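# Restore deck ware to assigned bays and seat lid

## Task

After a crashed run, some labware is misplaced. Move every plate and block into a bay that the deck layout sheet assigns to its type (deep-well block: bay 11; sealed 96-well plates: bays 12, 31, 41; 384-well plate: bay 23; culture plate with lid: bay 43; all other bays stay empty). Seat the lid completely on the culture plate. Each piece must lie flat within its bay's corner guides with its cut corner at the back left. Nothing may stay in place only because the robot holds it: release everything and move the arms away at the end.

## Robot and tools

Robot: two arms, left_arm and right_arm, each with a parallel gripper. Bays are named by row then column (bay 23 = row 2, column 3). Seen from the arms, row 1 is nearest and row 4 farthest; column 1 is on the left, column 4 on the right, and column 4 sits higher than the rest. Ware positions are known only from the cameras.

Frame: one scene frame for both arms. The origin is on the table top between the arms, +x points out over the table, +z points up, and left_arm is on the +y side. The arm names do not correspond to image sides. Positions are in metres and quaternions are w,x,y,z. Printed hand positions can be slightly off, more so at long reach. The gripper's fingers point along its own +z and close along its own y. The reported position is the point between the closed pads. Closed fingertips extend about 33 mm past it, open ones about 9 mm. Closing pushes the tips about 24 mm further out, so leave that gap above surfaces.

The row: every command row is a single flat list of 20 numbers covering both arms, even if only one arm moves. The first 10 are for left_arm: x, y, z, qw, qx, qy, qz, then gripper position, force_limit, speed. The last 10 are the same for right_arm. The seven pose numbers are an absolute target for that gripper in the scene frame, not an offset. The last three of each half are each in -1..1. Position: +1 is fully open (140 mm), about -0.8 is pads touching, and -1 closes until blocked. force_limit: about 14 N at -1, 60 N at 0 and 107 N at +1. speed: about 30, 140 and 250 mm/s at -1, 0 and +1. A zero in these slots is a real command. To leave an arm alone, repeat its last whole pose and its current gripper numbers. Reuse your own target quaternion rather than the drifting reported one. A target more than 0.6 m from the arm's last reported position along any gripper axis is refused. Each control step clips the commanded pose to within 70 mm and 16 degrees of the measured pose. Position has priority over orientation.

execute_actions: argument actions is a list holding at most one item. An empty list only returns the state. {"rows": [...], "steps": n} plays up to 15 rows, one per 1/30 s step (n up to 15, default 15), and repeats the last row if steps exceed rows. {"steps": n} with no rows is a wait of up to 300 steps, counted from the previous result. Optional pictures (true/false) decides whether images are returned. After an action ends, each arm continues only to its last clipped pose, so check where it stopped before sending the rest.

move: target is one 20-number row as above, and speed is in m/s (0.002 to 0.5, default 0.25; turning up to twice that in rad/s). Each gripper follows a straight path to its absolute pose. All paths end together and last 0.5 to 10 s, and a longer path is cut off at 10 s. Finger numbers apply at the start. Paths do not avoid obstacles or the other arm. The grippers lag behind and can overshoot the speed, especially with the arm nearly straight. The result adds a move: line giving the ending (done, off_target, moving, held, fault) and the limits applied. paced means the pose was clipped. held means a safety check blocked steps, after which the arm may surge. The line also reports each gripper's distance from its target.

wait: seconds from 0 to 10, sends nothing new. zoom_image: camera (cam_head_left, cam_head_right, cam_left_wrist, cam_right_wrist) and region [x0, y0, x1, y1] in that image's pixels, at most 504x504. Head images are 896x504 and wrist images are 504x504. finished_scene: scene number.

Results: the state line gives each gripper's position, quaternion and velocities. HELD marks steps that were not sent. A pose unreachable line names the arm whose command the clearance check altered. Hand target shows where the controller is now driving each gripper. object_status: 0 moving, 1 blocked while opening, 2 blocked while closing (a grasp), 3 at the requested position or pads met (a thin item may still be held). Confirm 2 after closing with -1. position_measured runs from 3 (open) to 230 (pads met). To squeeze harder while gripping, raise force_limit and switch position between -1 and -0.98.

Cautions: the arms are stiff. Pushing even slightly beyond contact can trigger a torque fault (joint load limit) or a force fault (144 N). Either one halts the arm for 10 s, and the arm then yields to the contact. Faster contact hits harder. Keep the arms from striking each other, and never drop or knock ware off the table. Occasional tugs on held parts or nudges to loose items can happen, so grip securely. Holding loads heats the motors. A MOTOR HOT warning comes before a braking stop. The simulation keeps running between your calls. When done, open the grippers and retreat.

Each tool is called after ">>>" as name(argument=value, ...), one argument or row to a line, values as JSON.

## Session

>>> execute_actions(
  actions=[],
)

Scene clock: 0.00 s of 12600.00 s.
left_arm: end_effector_position=(+0.7043, +0.6181, +0.3231) position_measured=3 object_status=3 end_effector_quat_wxyz=(-0.001, +1.000, -0.023, +0.001) end_effector_velocity=(-0.000, -0.000, +0.000) end_effector_angular_velocity=(-0.001, +0.000, -0.000) | right_arm: end_effector_position=(+0.5972, -0.4803, +0.3210) position_measured=3 object_status=3 end_effector_quat_wxyz=(+0.001, +0.997, +0.072, -0.000) end_effector_velocity=(+0.000, -0.000, +0.000) end_effector_angular_velocity=(+0.001, +0.000, -0.001)
Joint positions: left_arm=[-0.054  0.162  1.604  0.002  1.372  1.518] | right_arm=[-0.052  0.165  1.605 -0.001  1.372  1.519]
Joint velocities: left_arm=[ 0.    -0.     0.    -0.001  0.     0.001] | right_arm=[-0.001  0.001 -0.001  0.001  0.    -0.   ]
Joint torques (N m, as the joint torque sensors report them, + toward a larger angle): no reading
Hand target (left_arm): +0.704, +0.618, +0.323; -0.001, +1.000, -0.023, +0.001
Hand target (right_arm): +0.597, -0.480, +0.321; +0.001, +0.997, +0.072, -0.000

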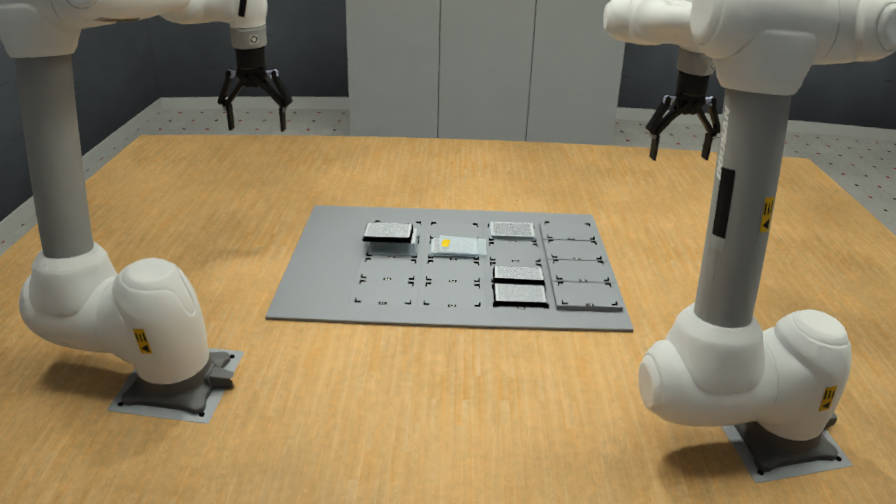

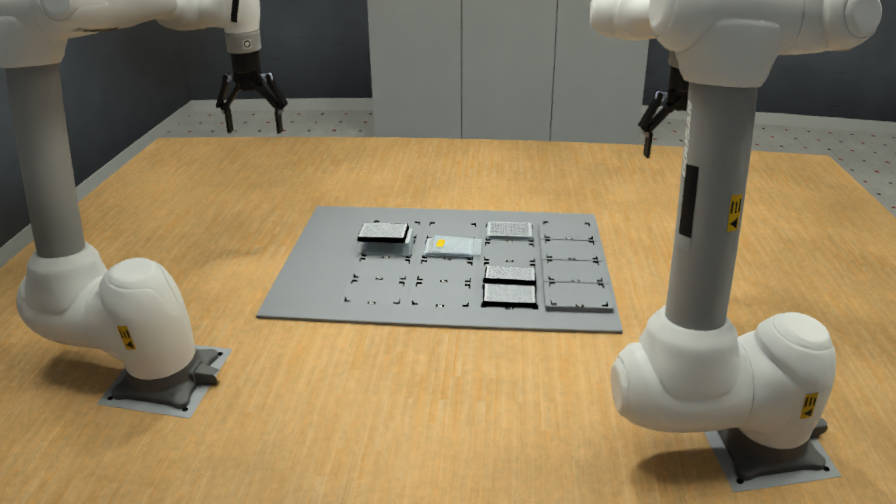

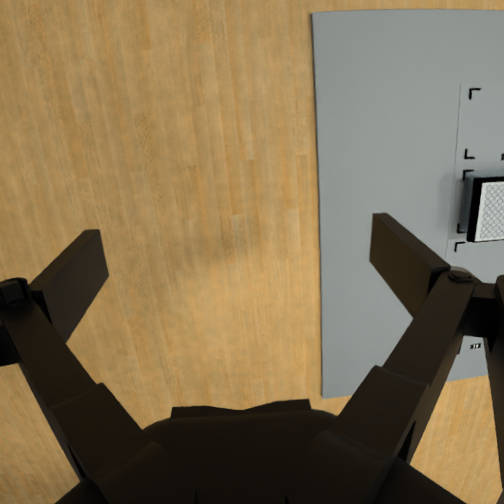

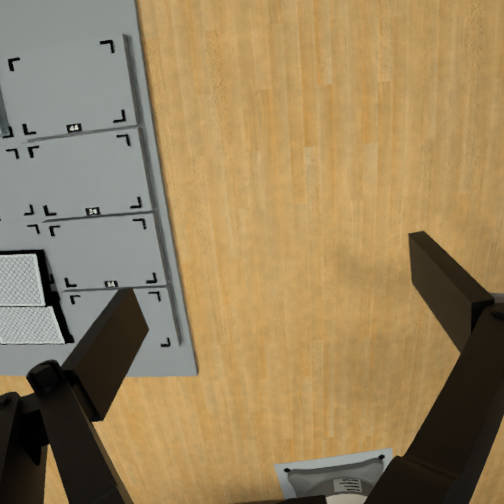

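Same deck: rows x≈.402/.509/.616/.723, cols y≈.2455/.0815/-.0825.

>>> move(
  target=[0.61,0.256,0.105,0,1,-0.02,0,1,-0.3,-0.5,0.597,-0.48,0.321,0,0.997,0.072,0,1,0,0],
)

Scene clock: 4.93 s of 12600.00 s.
left_arm: end_effector_position=(+0.6103, +0.2555, +0.1050) position_measured=3 object_status=3 end_effector_quat_wxyz=(+0.001, +1.000, -0.020, +0.000) end_effector_velocity=(-0.000, -0.001, -0.001) end_effector_angular_velocity=(+0.002, -0.001, -0.002) | right_arm: end_effector_position=(+0.5970, -0.4800, +0.3210) position_measured=3 object_status=3 end_effector_quat_wxyz=(+0.000, +0.997, +0.072, -0.000) end_effector_velocity=(+0.000, -0.001, +0.001) end_effector_angular_velocity=(-0.000, -0.002, -0.001)
Joint positions: left_arm=[-0.619  0.34   1.796 -0.002  1.004  0.948] | right_arm=[-0.052  0.164  1.606 -0.     1.372  1.519]
Joint velocities: left_arm=[-0.002  0.001 -0.     0.002 -0.001 -0.001] | right_arm=[-0.001 -0.002 -0.001 -0.001 -0.     0.   ]
Joint torques (N m, as the joint torque sensors report them, + toward a larger angle): left_arm=[ -2.11 -74.21 -31.69   3.81   0.37  -0.68] | right_arm=[  0.43 -57.51 -41.86   4.59  -0.58  -0.21]
Hand target (left_arm): +0.610, +0.255, +0.105; +0.001, +1.000, -0.020, +0.000
Hand target (right_arm): +0.597, -0.480, +0.321; +0.000, +0.997, +0.072, -0.000
Off the commanded pose (left_arm): 0.001 m, 0 deg.
Off the commanded pose (right_arm): 0.000 m, 0 deg.
move: done

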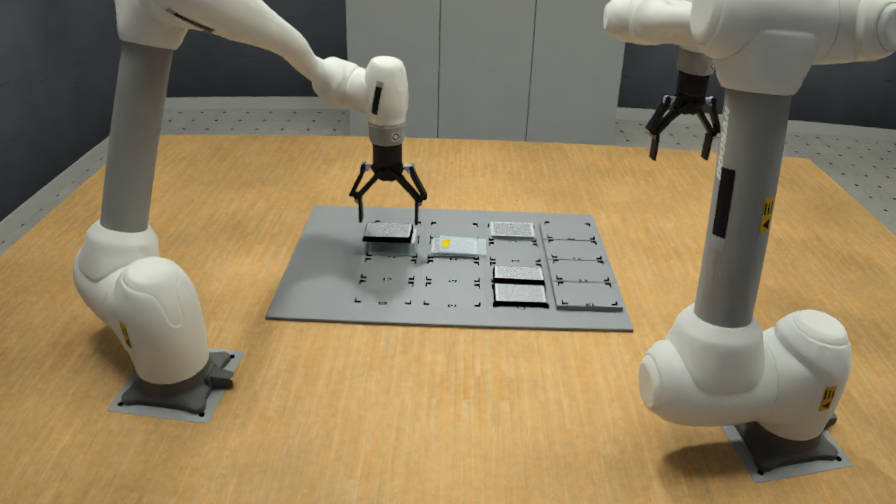

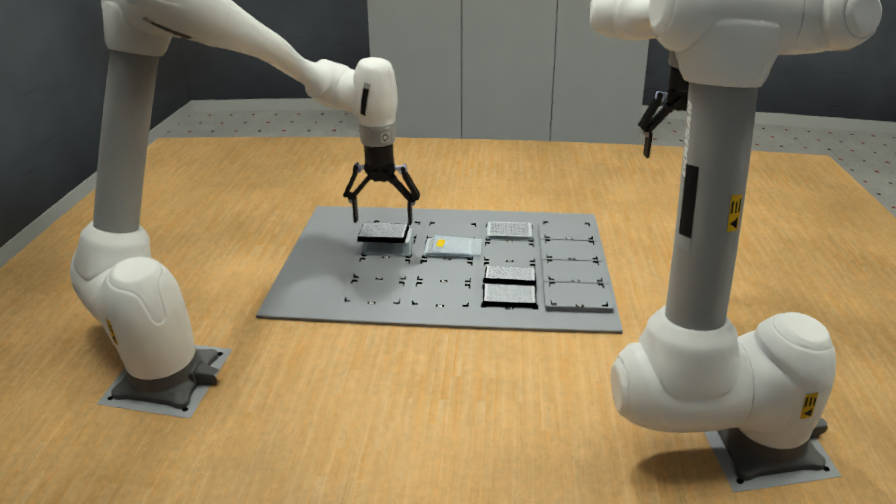

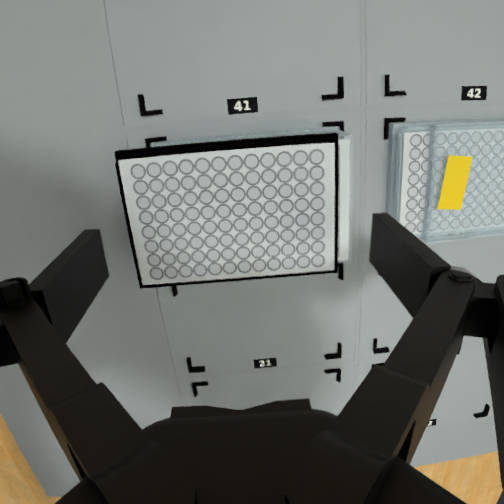

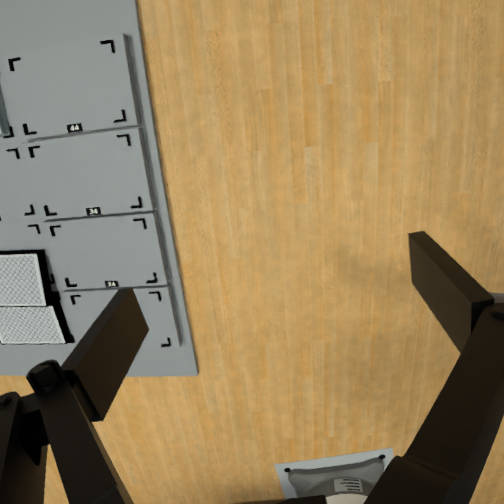

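>>> move(
  target=[0.618,0.258,0.074,0,1,-0.008,0,1,-0.3,-0.5,0.597,-0.48,0.321,0,0.997,0.072,0,1,0,0],
  speed=0.06,
)

Scene clock: 10.00 s of 12600.00 s.
left_arm: end_effector_position=(+0.6180, +0.2580, +0.0741) position_measured=3 object_status=3 end_effector_quat_wxyz=(+0.000, +1.000, -0.008, -0.000) end_effector_velocity=(-0.001, +0.001, -0.001) end_effector_angular_velocity=(+0.000, +0.002, +0.001) | right_arm: end_effector_position=(+0.5970, -0.4800, +0.3210) position_measured=3 object_status=3 end_effector_quat_wxyz=(-0.000, +0.997, +0.072, -0.000) end_effector_velocity=(+0.000, -0.000, +0.001) end_effector_angular_velocity=(+0.001, -0.002, -0.001)
Joint positions: left_arm=[-0.61   0.376  1.81  -0.     0.956  0.932] | right_arm=[-0.052  0.164  1.606  0.     1.372  1.519]
Joint velocities: left_arm=[ 0.001  0.     0.001 -0.001  0.001 -0.   ] | right_arm=[-0.001 -0.001 -0.001  0.001  0.     0.   ]
Joint torques (N m, as the joint torque sensors report them, + toward a larger angle): left_arm=[ -0.6  -76.56 -30.99   3.78   0.15  -0.46] | right_arm=[  0.33 -56.84 -42.02   4.83   0.22  -0.67]
Hand target (left_arm): +0.618, +0.258, +0.074; +0.000, +1.000, -0.008, -0.000
Hand target (right_arm): +0.597, -0.480, +0.321; +0.000, +0.997, +0.072, +0.000
Off the commanded pose (left_arm): 0.000 m, 0 deg.
Off the commanded pose (right_arm): 0.000 m, 0 deg.
After step 90, 1.20 s passed at rest.
move: done

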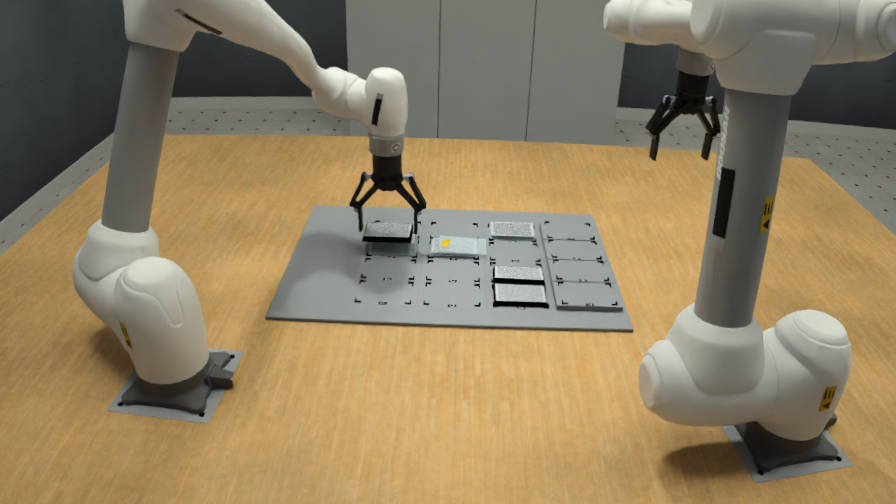

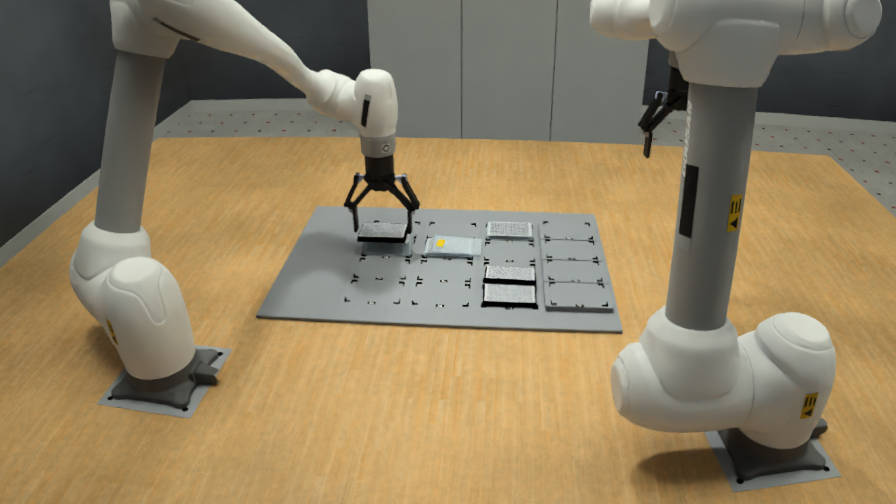

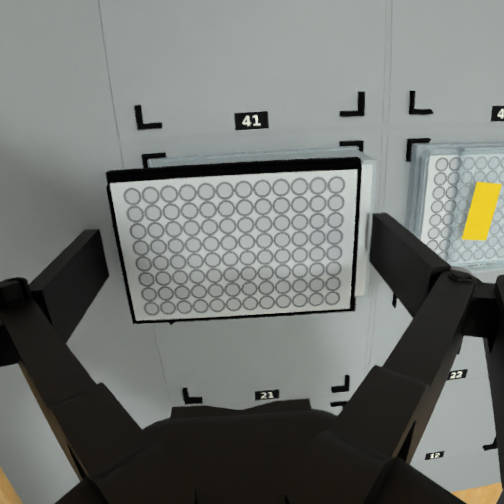

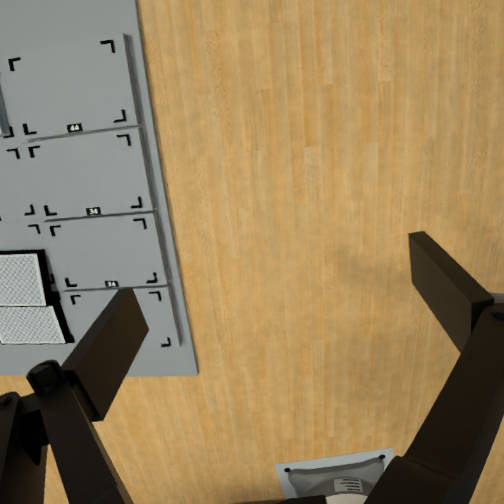

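>>> execute_actions(
  actions=[
    {"rows":[[0.618,0.2575,0.074,0,1,-0.008,0,-1,-0.3,-0.7,0.597,-0.48,0.321,0,0.997,0.072,0,1,0,0]],"steps":15},
  ],
  pictures=false,
)

>>> move(
  target=[0.618,0.2575,0.085,0,1,-0.008,0,-0.98,-0.3,-0.7,0.597,-0.48,0.321,0,0.997,0.072,0,1,0,0],
  speed=0.02,
)

>>> move(
  target=[0.509,0.0815,0.085,0,1,-0.004,0,-0.98,-0.3,-0.7,0.597,-0.48,0.321,0,0.997,0.072,0,1,0,0],
  speed=0.18,
)

>>> move(
  target=[0.509,0.0815,0.04,0,1,-0.004,0,-0.98,-0.3,-0.7,0.597,-0.48,0.321,0,0.997,0.072,0,1,0,0],
  speed=0.07,
)

>>> zoom_image(
  camera="cam_left_wrist",
  region=[80,120,400,360],
)

Scene clock: 19.43 s of 12600.00 s.
left_arm: end_effector_position=(+0.6181, +0.2575, +0.0741) position_measured=37 object_status=0 end_effector_quat_wxyz=(-0.000, +1.000, -0.008, +0.000) end_effector_velocity=(-0.000, -0.000, -0.000) end_effector_angular_velocity=(-0.001, -0.000, +0.000) | right_arm: end_effector_position=(+0.5970, -0.4800, +0.3210) position_measured=3 object_status=3 end_effector_quat_wxyz=(-0.000, +0.997, +0.072, -0.000) end_effector_velocity=(-0.001, +0.000, +0.001) end_effector_angular_velocity=(+0.000, -0.002, +0.000)
Joint positions: left_arm=[-0.61   0.376  1.809  0.     0.956  0.931] | right_arm=[-0.052  0.164  1.606  0.     1.372  1.519]
Joint velocities: left_arm=[-0.    -0.     0.001 -0.001 -0.001 -0.   ] | right_arm=[ 0.    -0.003  0.001 -0.    -0.     0.   ]
Joint torques (N m, as the joint torque sensors report them, + toward a larger angle): left_arm=[ -4.23 -55.76 -21.95   1.67  -2.52  -0.25] | right_arm=[ -0.54 -54.36 -41.02   4.08  -0.35  -0.28]
Hand target (left_arm): +0.618, +0.257, +0.074; +0.000, +1.000, -0.008, -0.000
Hand target (right_arm): +0.597, -0.480, +0.321; +0.000, +0.997, +0.072, +0.000
Off the commanded pose (left_arm): 0.000 m, 0 deg.
Off the commanded pose (right_arm): 0.000 m, 0 deg.
Steps of this call (steps 1 to 90: nothing new was sent; then 5.93 s passed at rest; steps 91 to 105: all 15 steps of this action). Readings (end_effector_position | what the end effector reports):
91: left_arm (+0.6180, +0.2580, +0.0740) | right_arm (+0.5970, -0.4800, +0.3210) | left_arm position_measured=3 object_status=0 | right_arm position_measured=3 object_status=3
92: left_arm (+0.6180, +0.2580, +0.0739) | right_arm (+0.5970, -0.4800, +0.3210) | left_arm position_measured=5 object_status=0 | right_arm position_measured=3 object_status=3
94: left_arm (+0.6181, +0.2579, +0.0739) | right_arm (+0.5970, -0.4800, +0.3210) | left_arm position_measured=12 object_status=0 | right_arm position_measured=3 object_status=3
98: left_arm (+0.6181, +0.2576, +0.0740) | right_arm (+0.5970, -0.4800, +0.3210) | left_arm position_measured=25 object_status=0 | right_arm position_measured=3 object_status=3
105: the state above

Scene clock: 20.47 s of 12600.00 s.
left_arm: end_effector_position=(+0.6180, +0.2575, +0.0849) position_measured=38 object_status=2 end_effector_quat_wxyz=(-0.000, +1.000, -0.008, +0.000) end_effector_velocity=(+0.000, -0.000, +0.001) end_effector_angular_velocity=(+0.000, -0.002, -0.001) | right_arm: end_effector_position=(+0.5970, -0.4800, +0.3210) position_measured=3 object_status=3 end_effector_quat_wxyz=(-0.000, +0.997, +0.072, -0.000) end_effector_velocity=(-0.000, -0.001, -0.000) end_effector_angular_velocity=(-0.001, +0.000, -0.001)
Joint positions: left_arm=[-0.61   0.366  1.801  0.     0.974  0.931] | right_arm=[-0.052  0.164  1.606  0.     1.372  1.519]
Joint velocities: left_arm=[-0.    -0.001 -0.     0.001  0.     0.   ] | right_arm=[-0.001 -0.     0.001 -0.001 -0.    -0.   ]
Joint torques (N m, as the joint torque sensors report them, + toward a larger angle): left_arm=[ -0.32 -76.36 -32.07   3.74  -0.05  -0.33] | right_arm=[  1.27 -56.29 -41.87   4.99   0.14  -0.13]
Hand target (left_arm): +0.618, +0.258, +0.085; -0.000, +1.000, -0.008, +0.000
Hand target (right_arm): +0.597, -0.480, +0.321; +0.000, +0.997, +0.072, +0.000
Off the commanded pose (left_arm): 0.000 m, 0 deg.
Off the commanded pose (right_arm): 0.000 m, 0 deg.
move: done

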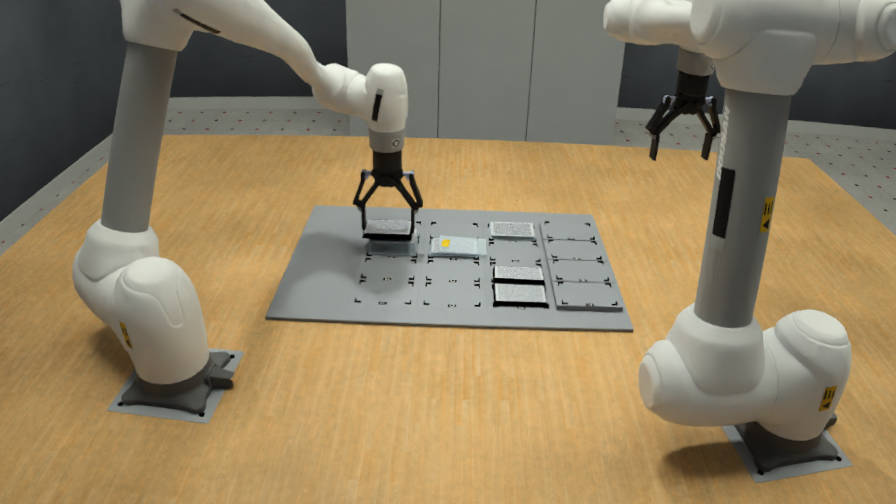

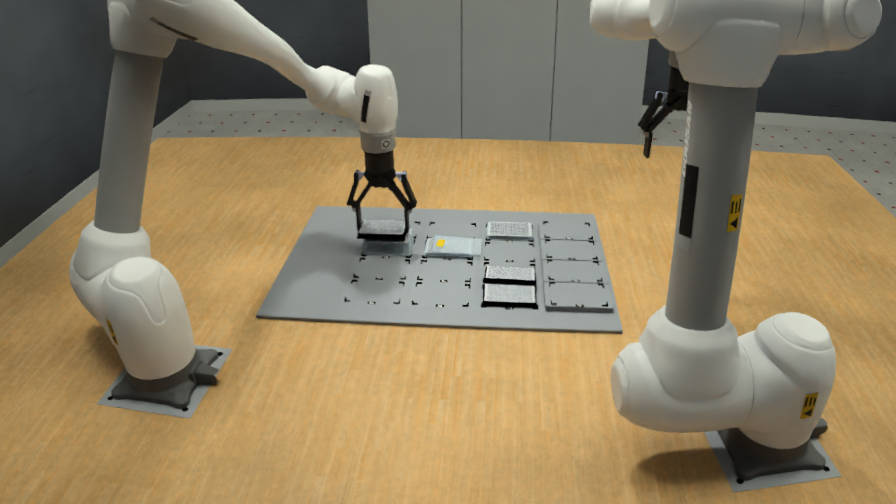

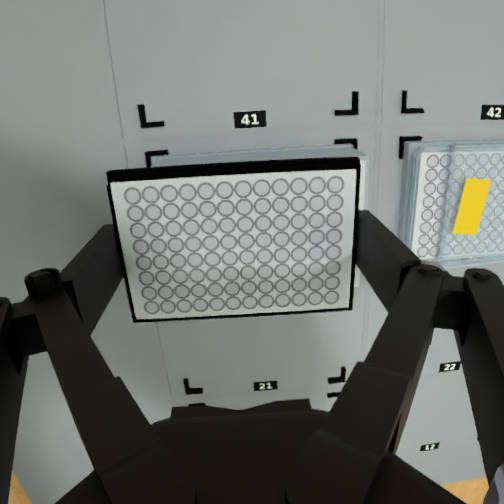

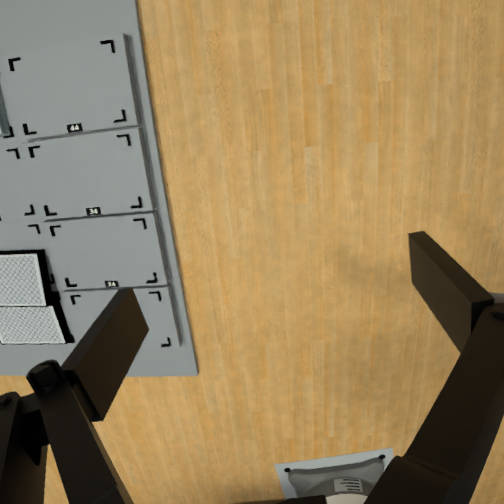

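Scene clock: 22.03 s of 12600.00 s.
left_arm: end_effector_position=(+0.5089, +0.0814, +0.0851) position_measured=38 object_status=2 end_effector_quat_wxyz=(+0.000, +1.000, -0.004, -0.000) end_effector_velocity=(-0.000, -0.000, +0.000) end_effector_angular_velocity=(+0.002, -0.000, -0.001) | right_arm: end_effector_position=(+0.5970, -0.4800, +0.3210) position_measured=3 object_status=3 end_effector_quat_wxyz=(-0.000, +0.997, +0.072, -0.000) end_effector_velocity=(-0.000, +0.000, -0.000) end_effector_angular_velocity=(+0.001, +0.000, +0.000)
Joint positions: left_arm=[-0.896  0.422  1.717 -0.001  1.002  0.637] | right_arm=[-0.052  0.164  1.606  0.     1.372  1.519]
Joint velocities: left_arm=[-0.001  0.    -0.001  0.001  0.002 -0.001] | right_arm=[ 0.    -0.     0.001  0.001  0.     0.   ]
Joint torques (N m, as the joint torque sensors report them, + toward a larger angle): left_arm=[  0.44 -82.39 -32.51   3.89   0.31  -0.04] | right_arm=[  1.96 -53.96 -41.88   4.87   0.    -0.44]
Hand target (left_arm): +0.509, +0.081, +0.085; +0.000, +1.000, -0.004, -0.000
Hand target (right_arm): +0.597, -0.480, +0.321; +0.000, +0.997, +0.072, +0.000
Off the commanded pose (left_arm): 0.000 m, 0 deg.
Off the commanded pose (right_arm): 0.000 m, 0 deg.
move: done

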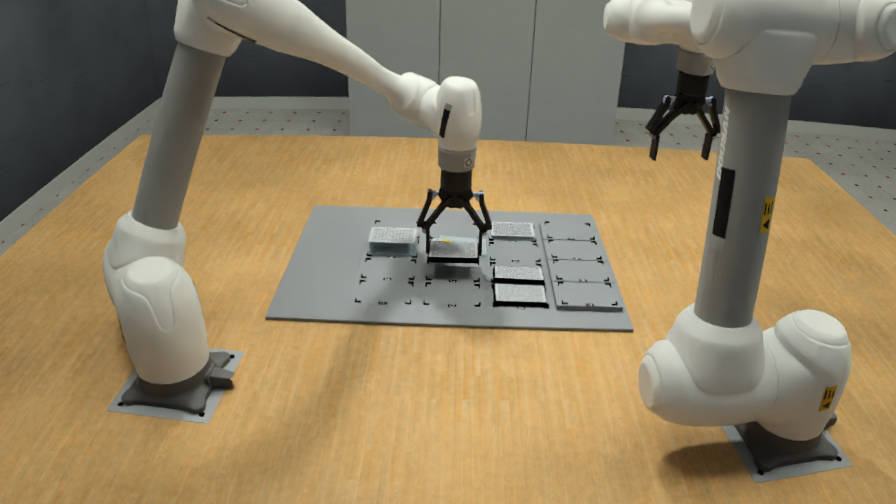

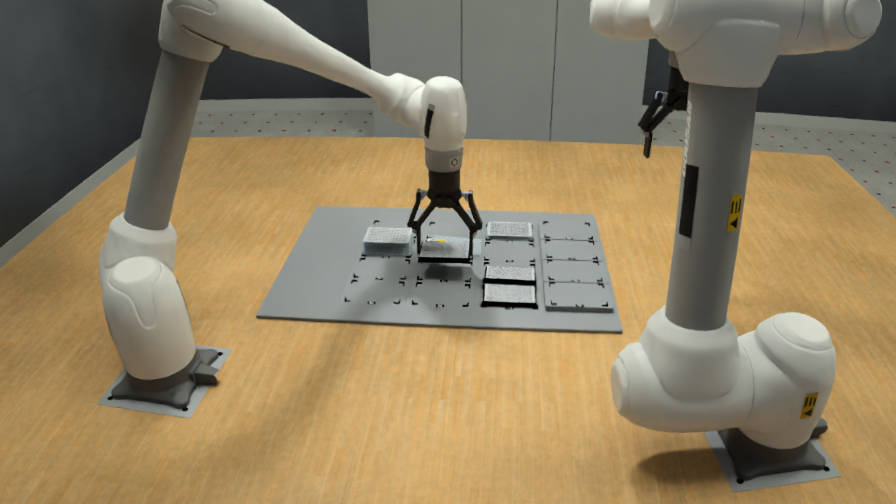

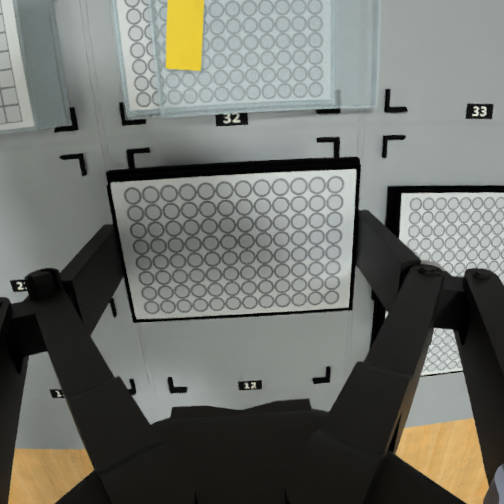

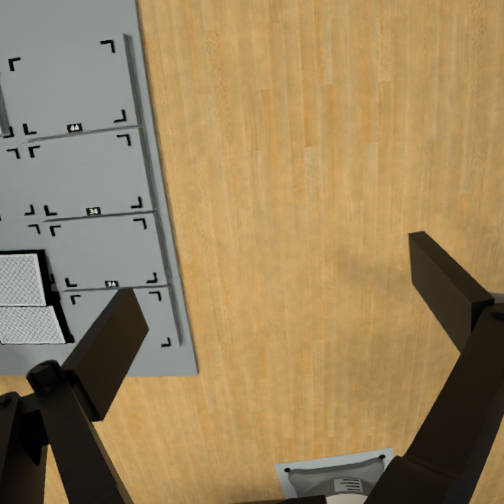

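Scene clock: 23.03 s of 12600.00 s.
left_arm: end_effector_position=(+0.5090, +0.0814, +0.0401) position_measured=38 object_status=2 end_effector_quat_wxyz=(+0.000, +1.000, -0.004, -0.000) end_effector_velocity=(+0.001, +0.000, -0.001) end_effector_angular_velocity=(+0.001, -0.000, +0.000) | right_arm: end_effector_position=(+0.5970, -0.4800, +0.3210) position_measured=3 object_status=3 end_effector_quat_wxyz=(-0.000, +0.997, +0.072, -0.000) end_effector_velocity=(+0.001, +0.000, +0.000) end_effector_angular_velocity=(+0.001, -0.000, -0.001)
Joint positions: left_arm=[-0.896  0.464  1.748 -0.     0.929  0.637] | right_arm=[-0.052  0.164  1.606  0.     1.372  1.519]
Joint velocities: left_arm=[ 0.001  0.001  0.     0.001 -0.001 -0.   ] | right_arm=[-0.001  0.001 -0.001  0.001  0.    -0.   ]
Joint torques (N m, as the joint torque sensors report them, + toward a larger angle): left_arm=[ -1.79 -82.89 -30.45   3.73   0.58  -0.37] | right_arm=[  1.01 -58.49 -41.29   4.88  -0.19  -0.6 ]
Hand target (left_arm): +0.509, +0.081, +0.040; +0.000, +1.000, -0.004, -0.000
Hand target (right_arm): +0.597, -0.480, +0.321; +0.000, +0.997, +0.072, +0.000
Off the commanded pose (left_arm): 0.000 m, 0 deg.
Off the commanded pose (right_arm): 0.000 m, 0 deg.
move: done

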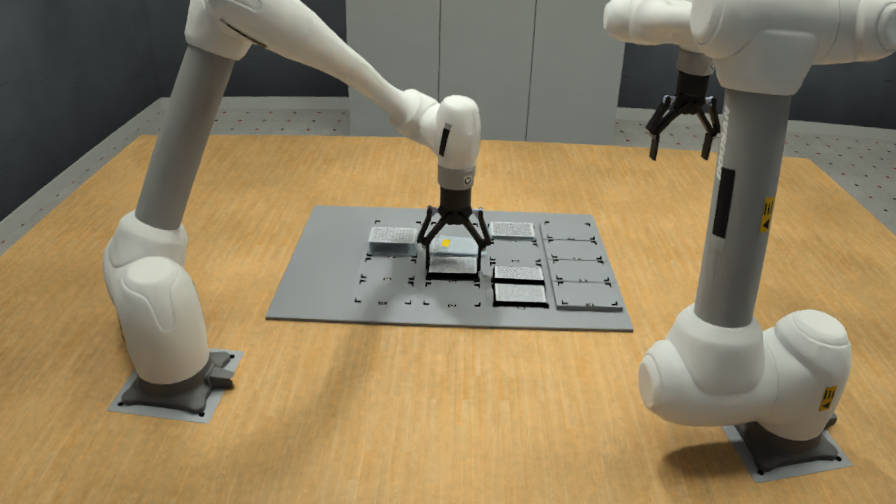

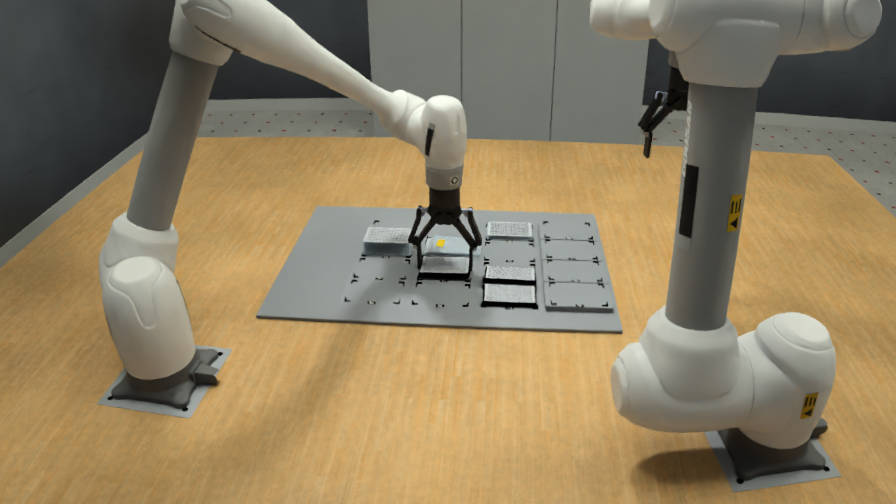

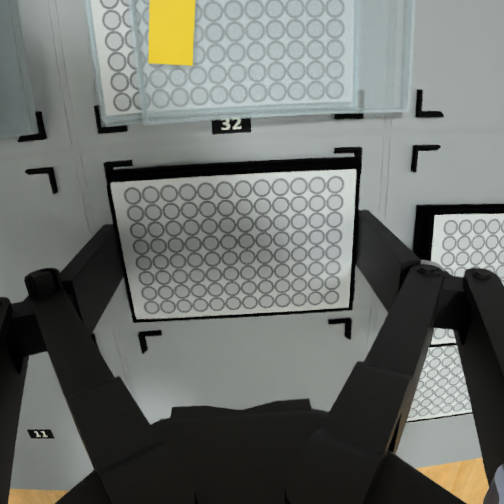

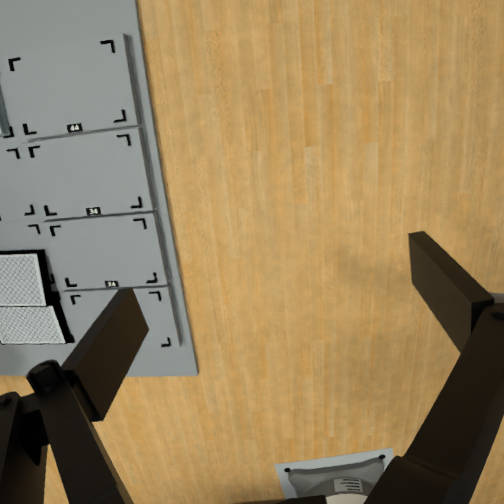

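Region (80, 120, 400, 360) of cam_left_wrist's 504x504 image, scaled by 1.575, with more detail than that image has; it fills the top 378 rows of this view, and the rest is white.

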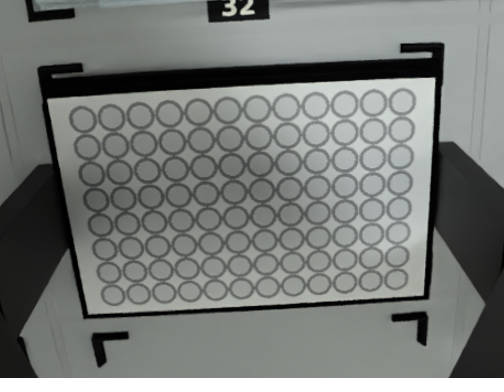

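>>> execute_actions(
  actions=[],
  pictures=false,
)

>>> move(
  target=[0.5093,0.0815,0.0335,0,1,-0.002,0,-0.98,-0.3,-0.7,0.597,-0.48,0.321,0,0.997,0.072,0,1,0,0],
  speed=0.006,
)

Scene clock: 41.23 s of 12600.00 s.
left_arm: end_effector_position=(+0.5090, +0.0814, +0.0400) position_measured=38 object_status=2 end_effector_quat_wxyz=(+0.000, +1.000, -0.004, -0.000) end_effector_velocity=(-0.000, -0.000, +0.000) end_effector_angular_velocity=(-0.001, +0.001, +0.001) | right_arm: end_effector_position=(+0.5970, -0.4800, +0.3210) position_measured=3 object_status=3 end_effector_quat_wxyz=(-0.000, +0.997, +0.072, -0.000) end_effector_velocity=(-0.000, -0.000, +0.000) end_effector_angular_velocity=(-0.000, -0.001, -0.000)
Joint positions: left_arm=[-0.896  0.464  1.749 -0.     0.929  0.637] | right_arm=[-0.052  0.164  1.606  0.     1.372  1.519]
Joint velocities: left_arm=[ 0.    -0.    -0.001 -0.002  0.001 -0.   ] | right_arm=[-0.    -0.001 -0.    -0.    -0.     0.   ]
Joint torques (N m, as the joint torque sensors report them, + toward a larger angle): left_arm=[ -2.   -84.14 -29.99   3.66   0.21  -0.33] | right_arm=[ -1.57 -56.9  -42.24   4.32  -0.07  -0.36]
Hand target (left_arm): +0.509, +0.081, +0.040; +0.000, +1.000, -0.004, -0.000
Hand target (right_arm): +0.597, -0.480, +0.321; +0.000, +0.997, +0.072, +0.000
Off the commanded pose (left_arm): 0.000 m, 0 deg.
Off the commanded pose (right_arm): 0.000 m, 0 deg.
Steps of this call (steps 1 to 90: nothing new was sent; then 15.20 s passed at rest). Readings (end_effector_position | what the end effector reports):
1: left_arm (+0.5090, +0.0814, +0.0400) | right_arm (+0.5970, -0.4800, +0.3210) | left_arm position_measured=38 object_status=2 | right_arm position_measured=3 object_status=3
2: left_arm (+0.5090, +0.0814, +0.0400) | right_arm (+0.5970, -0.4800, +0.3210) | left_arm position_measured=38 object_status=2 | right_arm position_measured=3 object_status=3
4: left_arm (+0.5090, +0.0814, +0.0400) | right_arm (+0.5970, -0.4800, +0.3210) | left_arm position_measured=38 object_status=2 | right_arm position_measured=3 object_status=3
8: left_arm (+0.5090, +0.0814, +0.0400) | right_arm (+0.5970, -0.4800, +0.3210) | left_arm position_measured=38 object_status=2 | right_arm position_measured=3 object_status=3
90: the state above

Scene clock: 42.53 s of 12600.00 s.
left_arm: end_effector_position=(+0.5093, +0.0814, +0.0336) position_measured=39 object_status=2 end_effector_quat_wxyz=(+0.000, +1.000, -0.002, +0.000) end_effector_velocity=(+0.000, -0.000, -0.001) end_effector_angular_velocity=(+0.000, -0.001, +0.000) | right_arm: end_effector_position=(+0.5970, -0.4800, +0.3210) position_measured=3 object_status=3 end_effector_quat_wxyz=(+0.000, +0.997, +0.072, -0.000) end_effector_velocity=(+0.000, -0.000, -0.001) end_effector_angular_velocity=(-0.000, +0.001, -0.000)
Joint positions: left_arm=[-0.896  0.47   1.752 -0.     0.919  0.633] | right_arm=[-0.052  0.164  1.606 -0.     1.372  1.519]
Joint velocities: left_arm=[ 0.     0.001  0.     0.001 -0.001 -0.001] | right_arm=[-0.     0.001 -0.    -0.    -0.     0.   ]
Joint torques (N m, as the joint torque sensors report them, + toward a larger angle): left_arm=[  2.11 -61.05 -18.97   3.94  -2.36  -0.57] | right_arm=[ -0.14 -59.93 -42.75   4.72  -0.29   0.  ]
Hand target (left_arm): +0.509, +0.081, +0.033; +0.000, +1.000, -0.002, -0.000
Hand target (right_arm): +0.597, -0.480, +0.321; +0.000, +0.997, +0.072, +0.000
Off the commanded pose (left_arm): 0.000 m, 0 deg.
Off the commanded pose (right_arm): 0.000 m, 0 deg.
move: done

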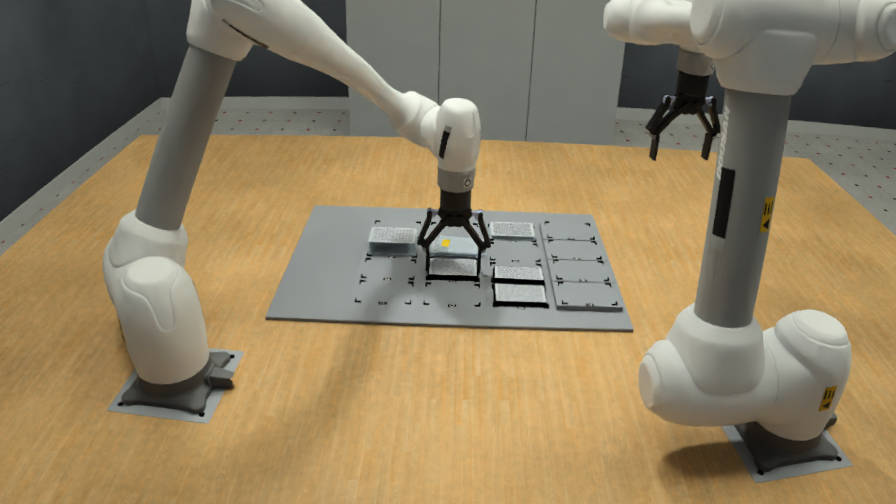

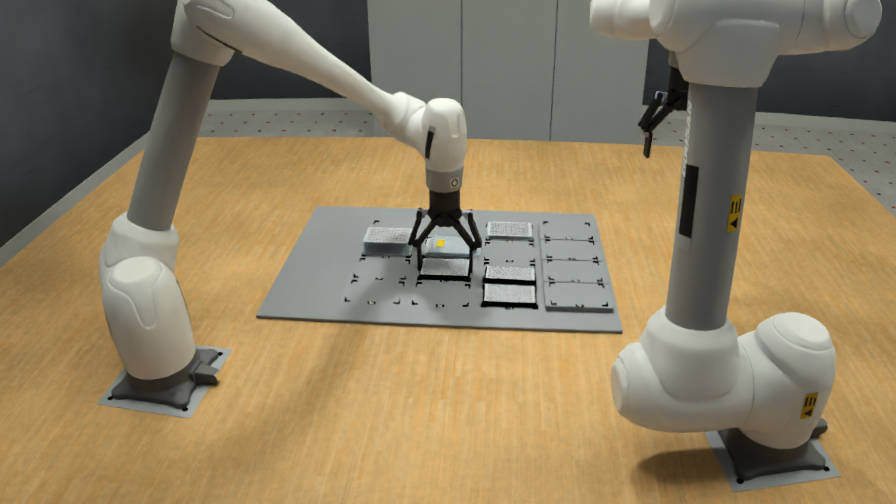

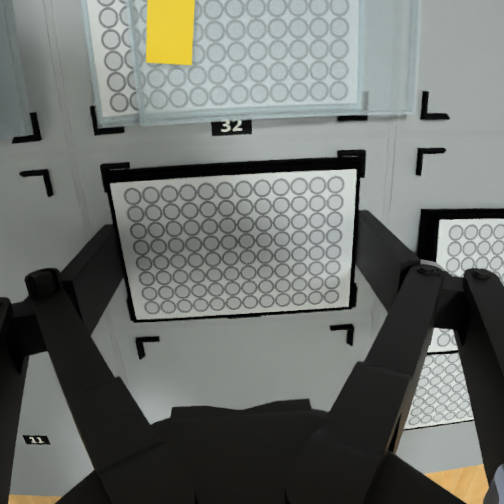

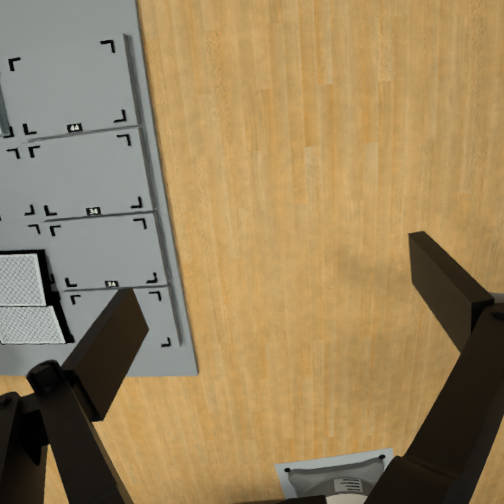

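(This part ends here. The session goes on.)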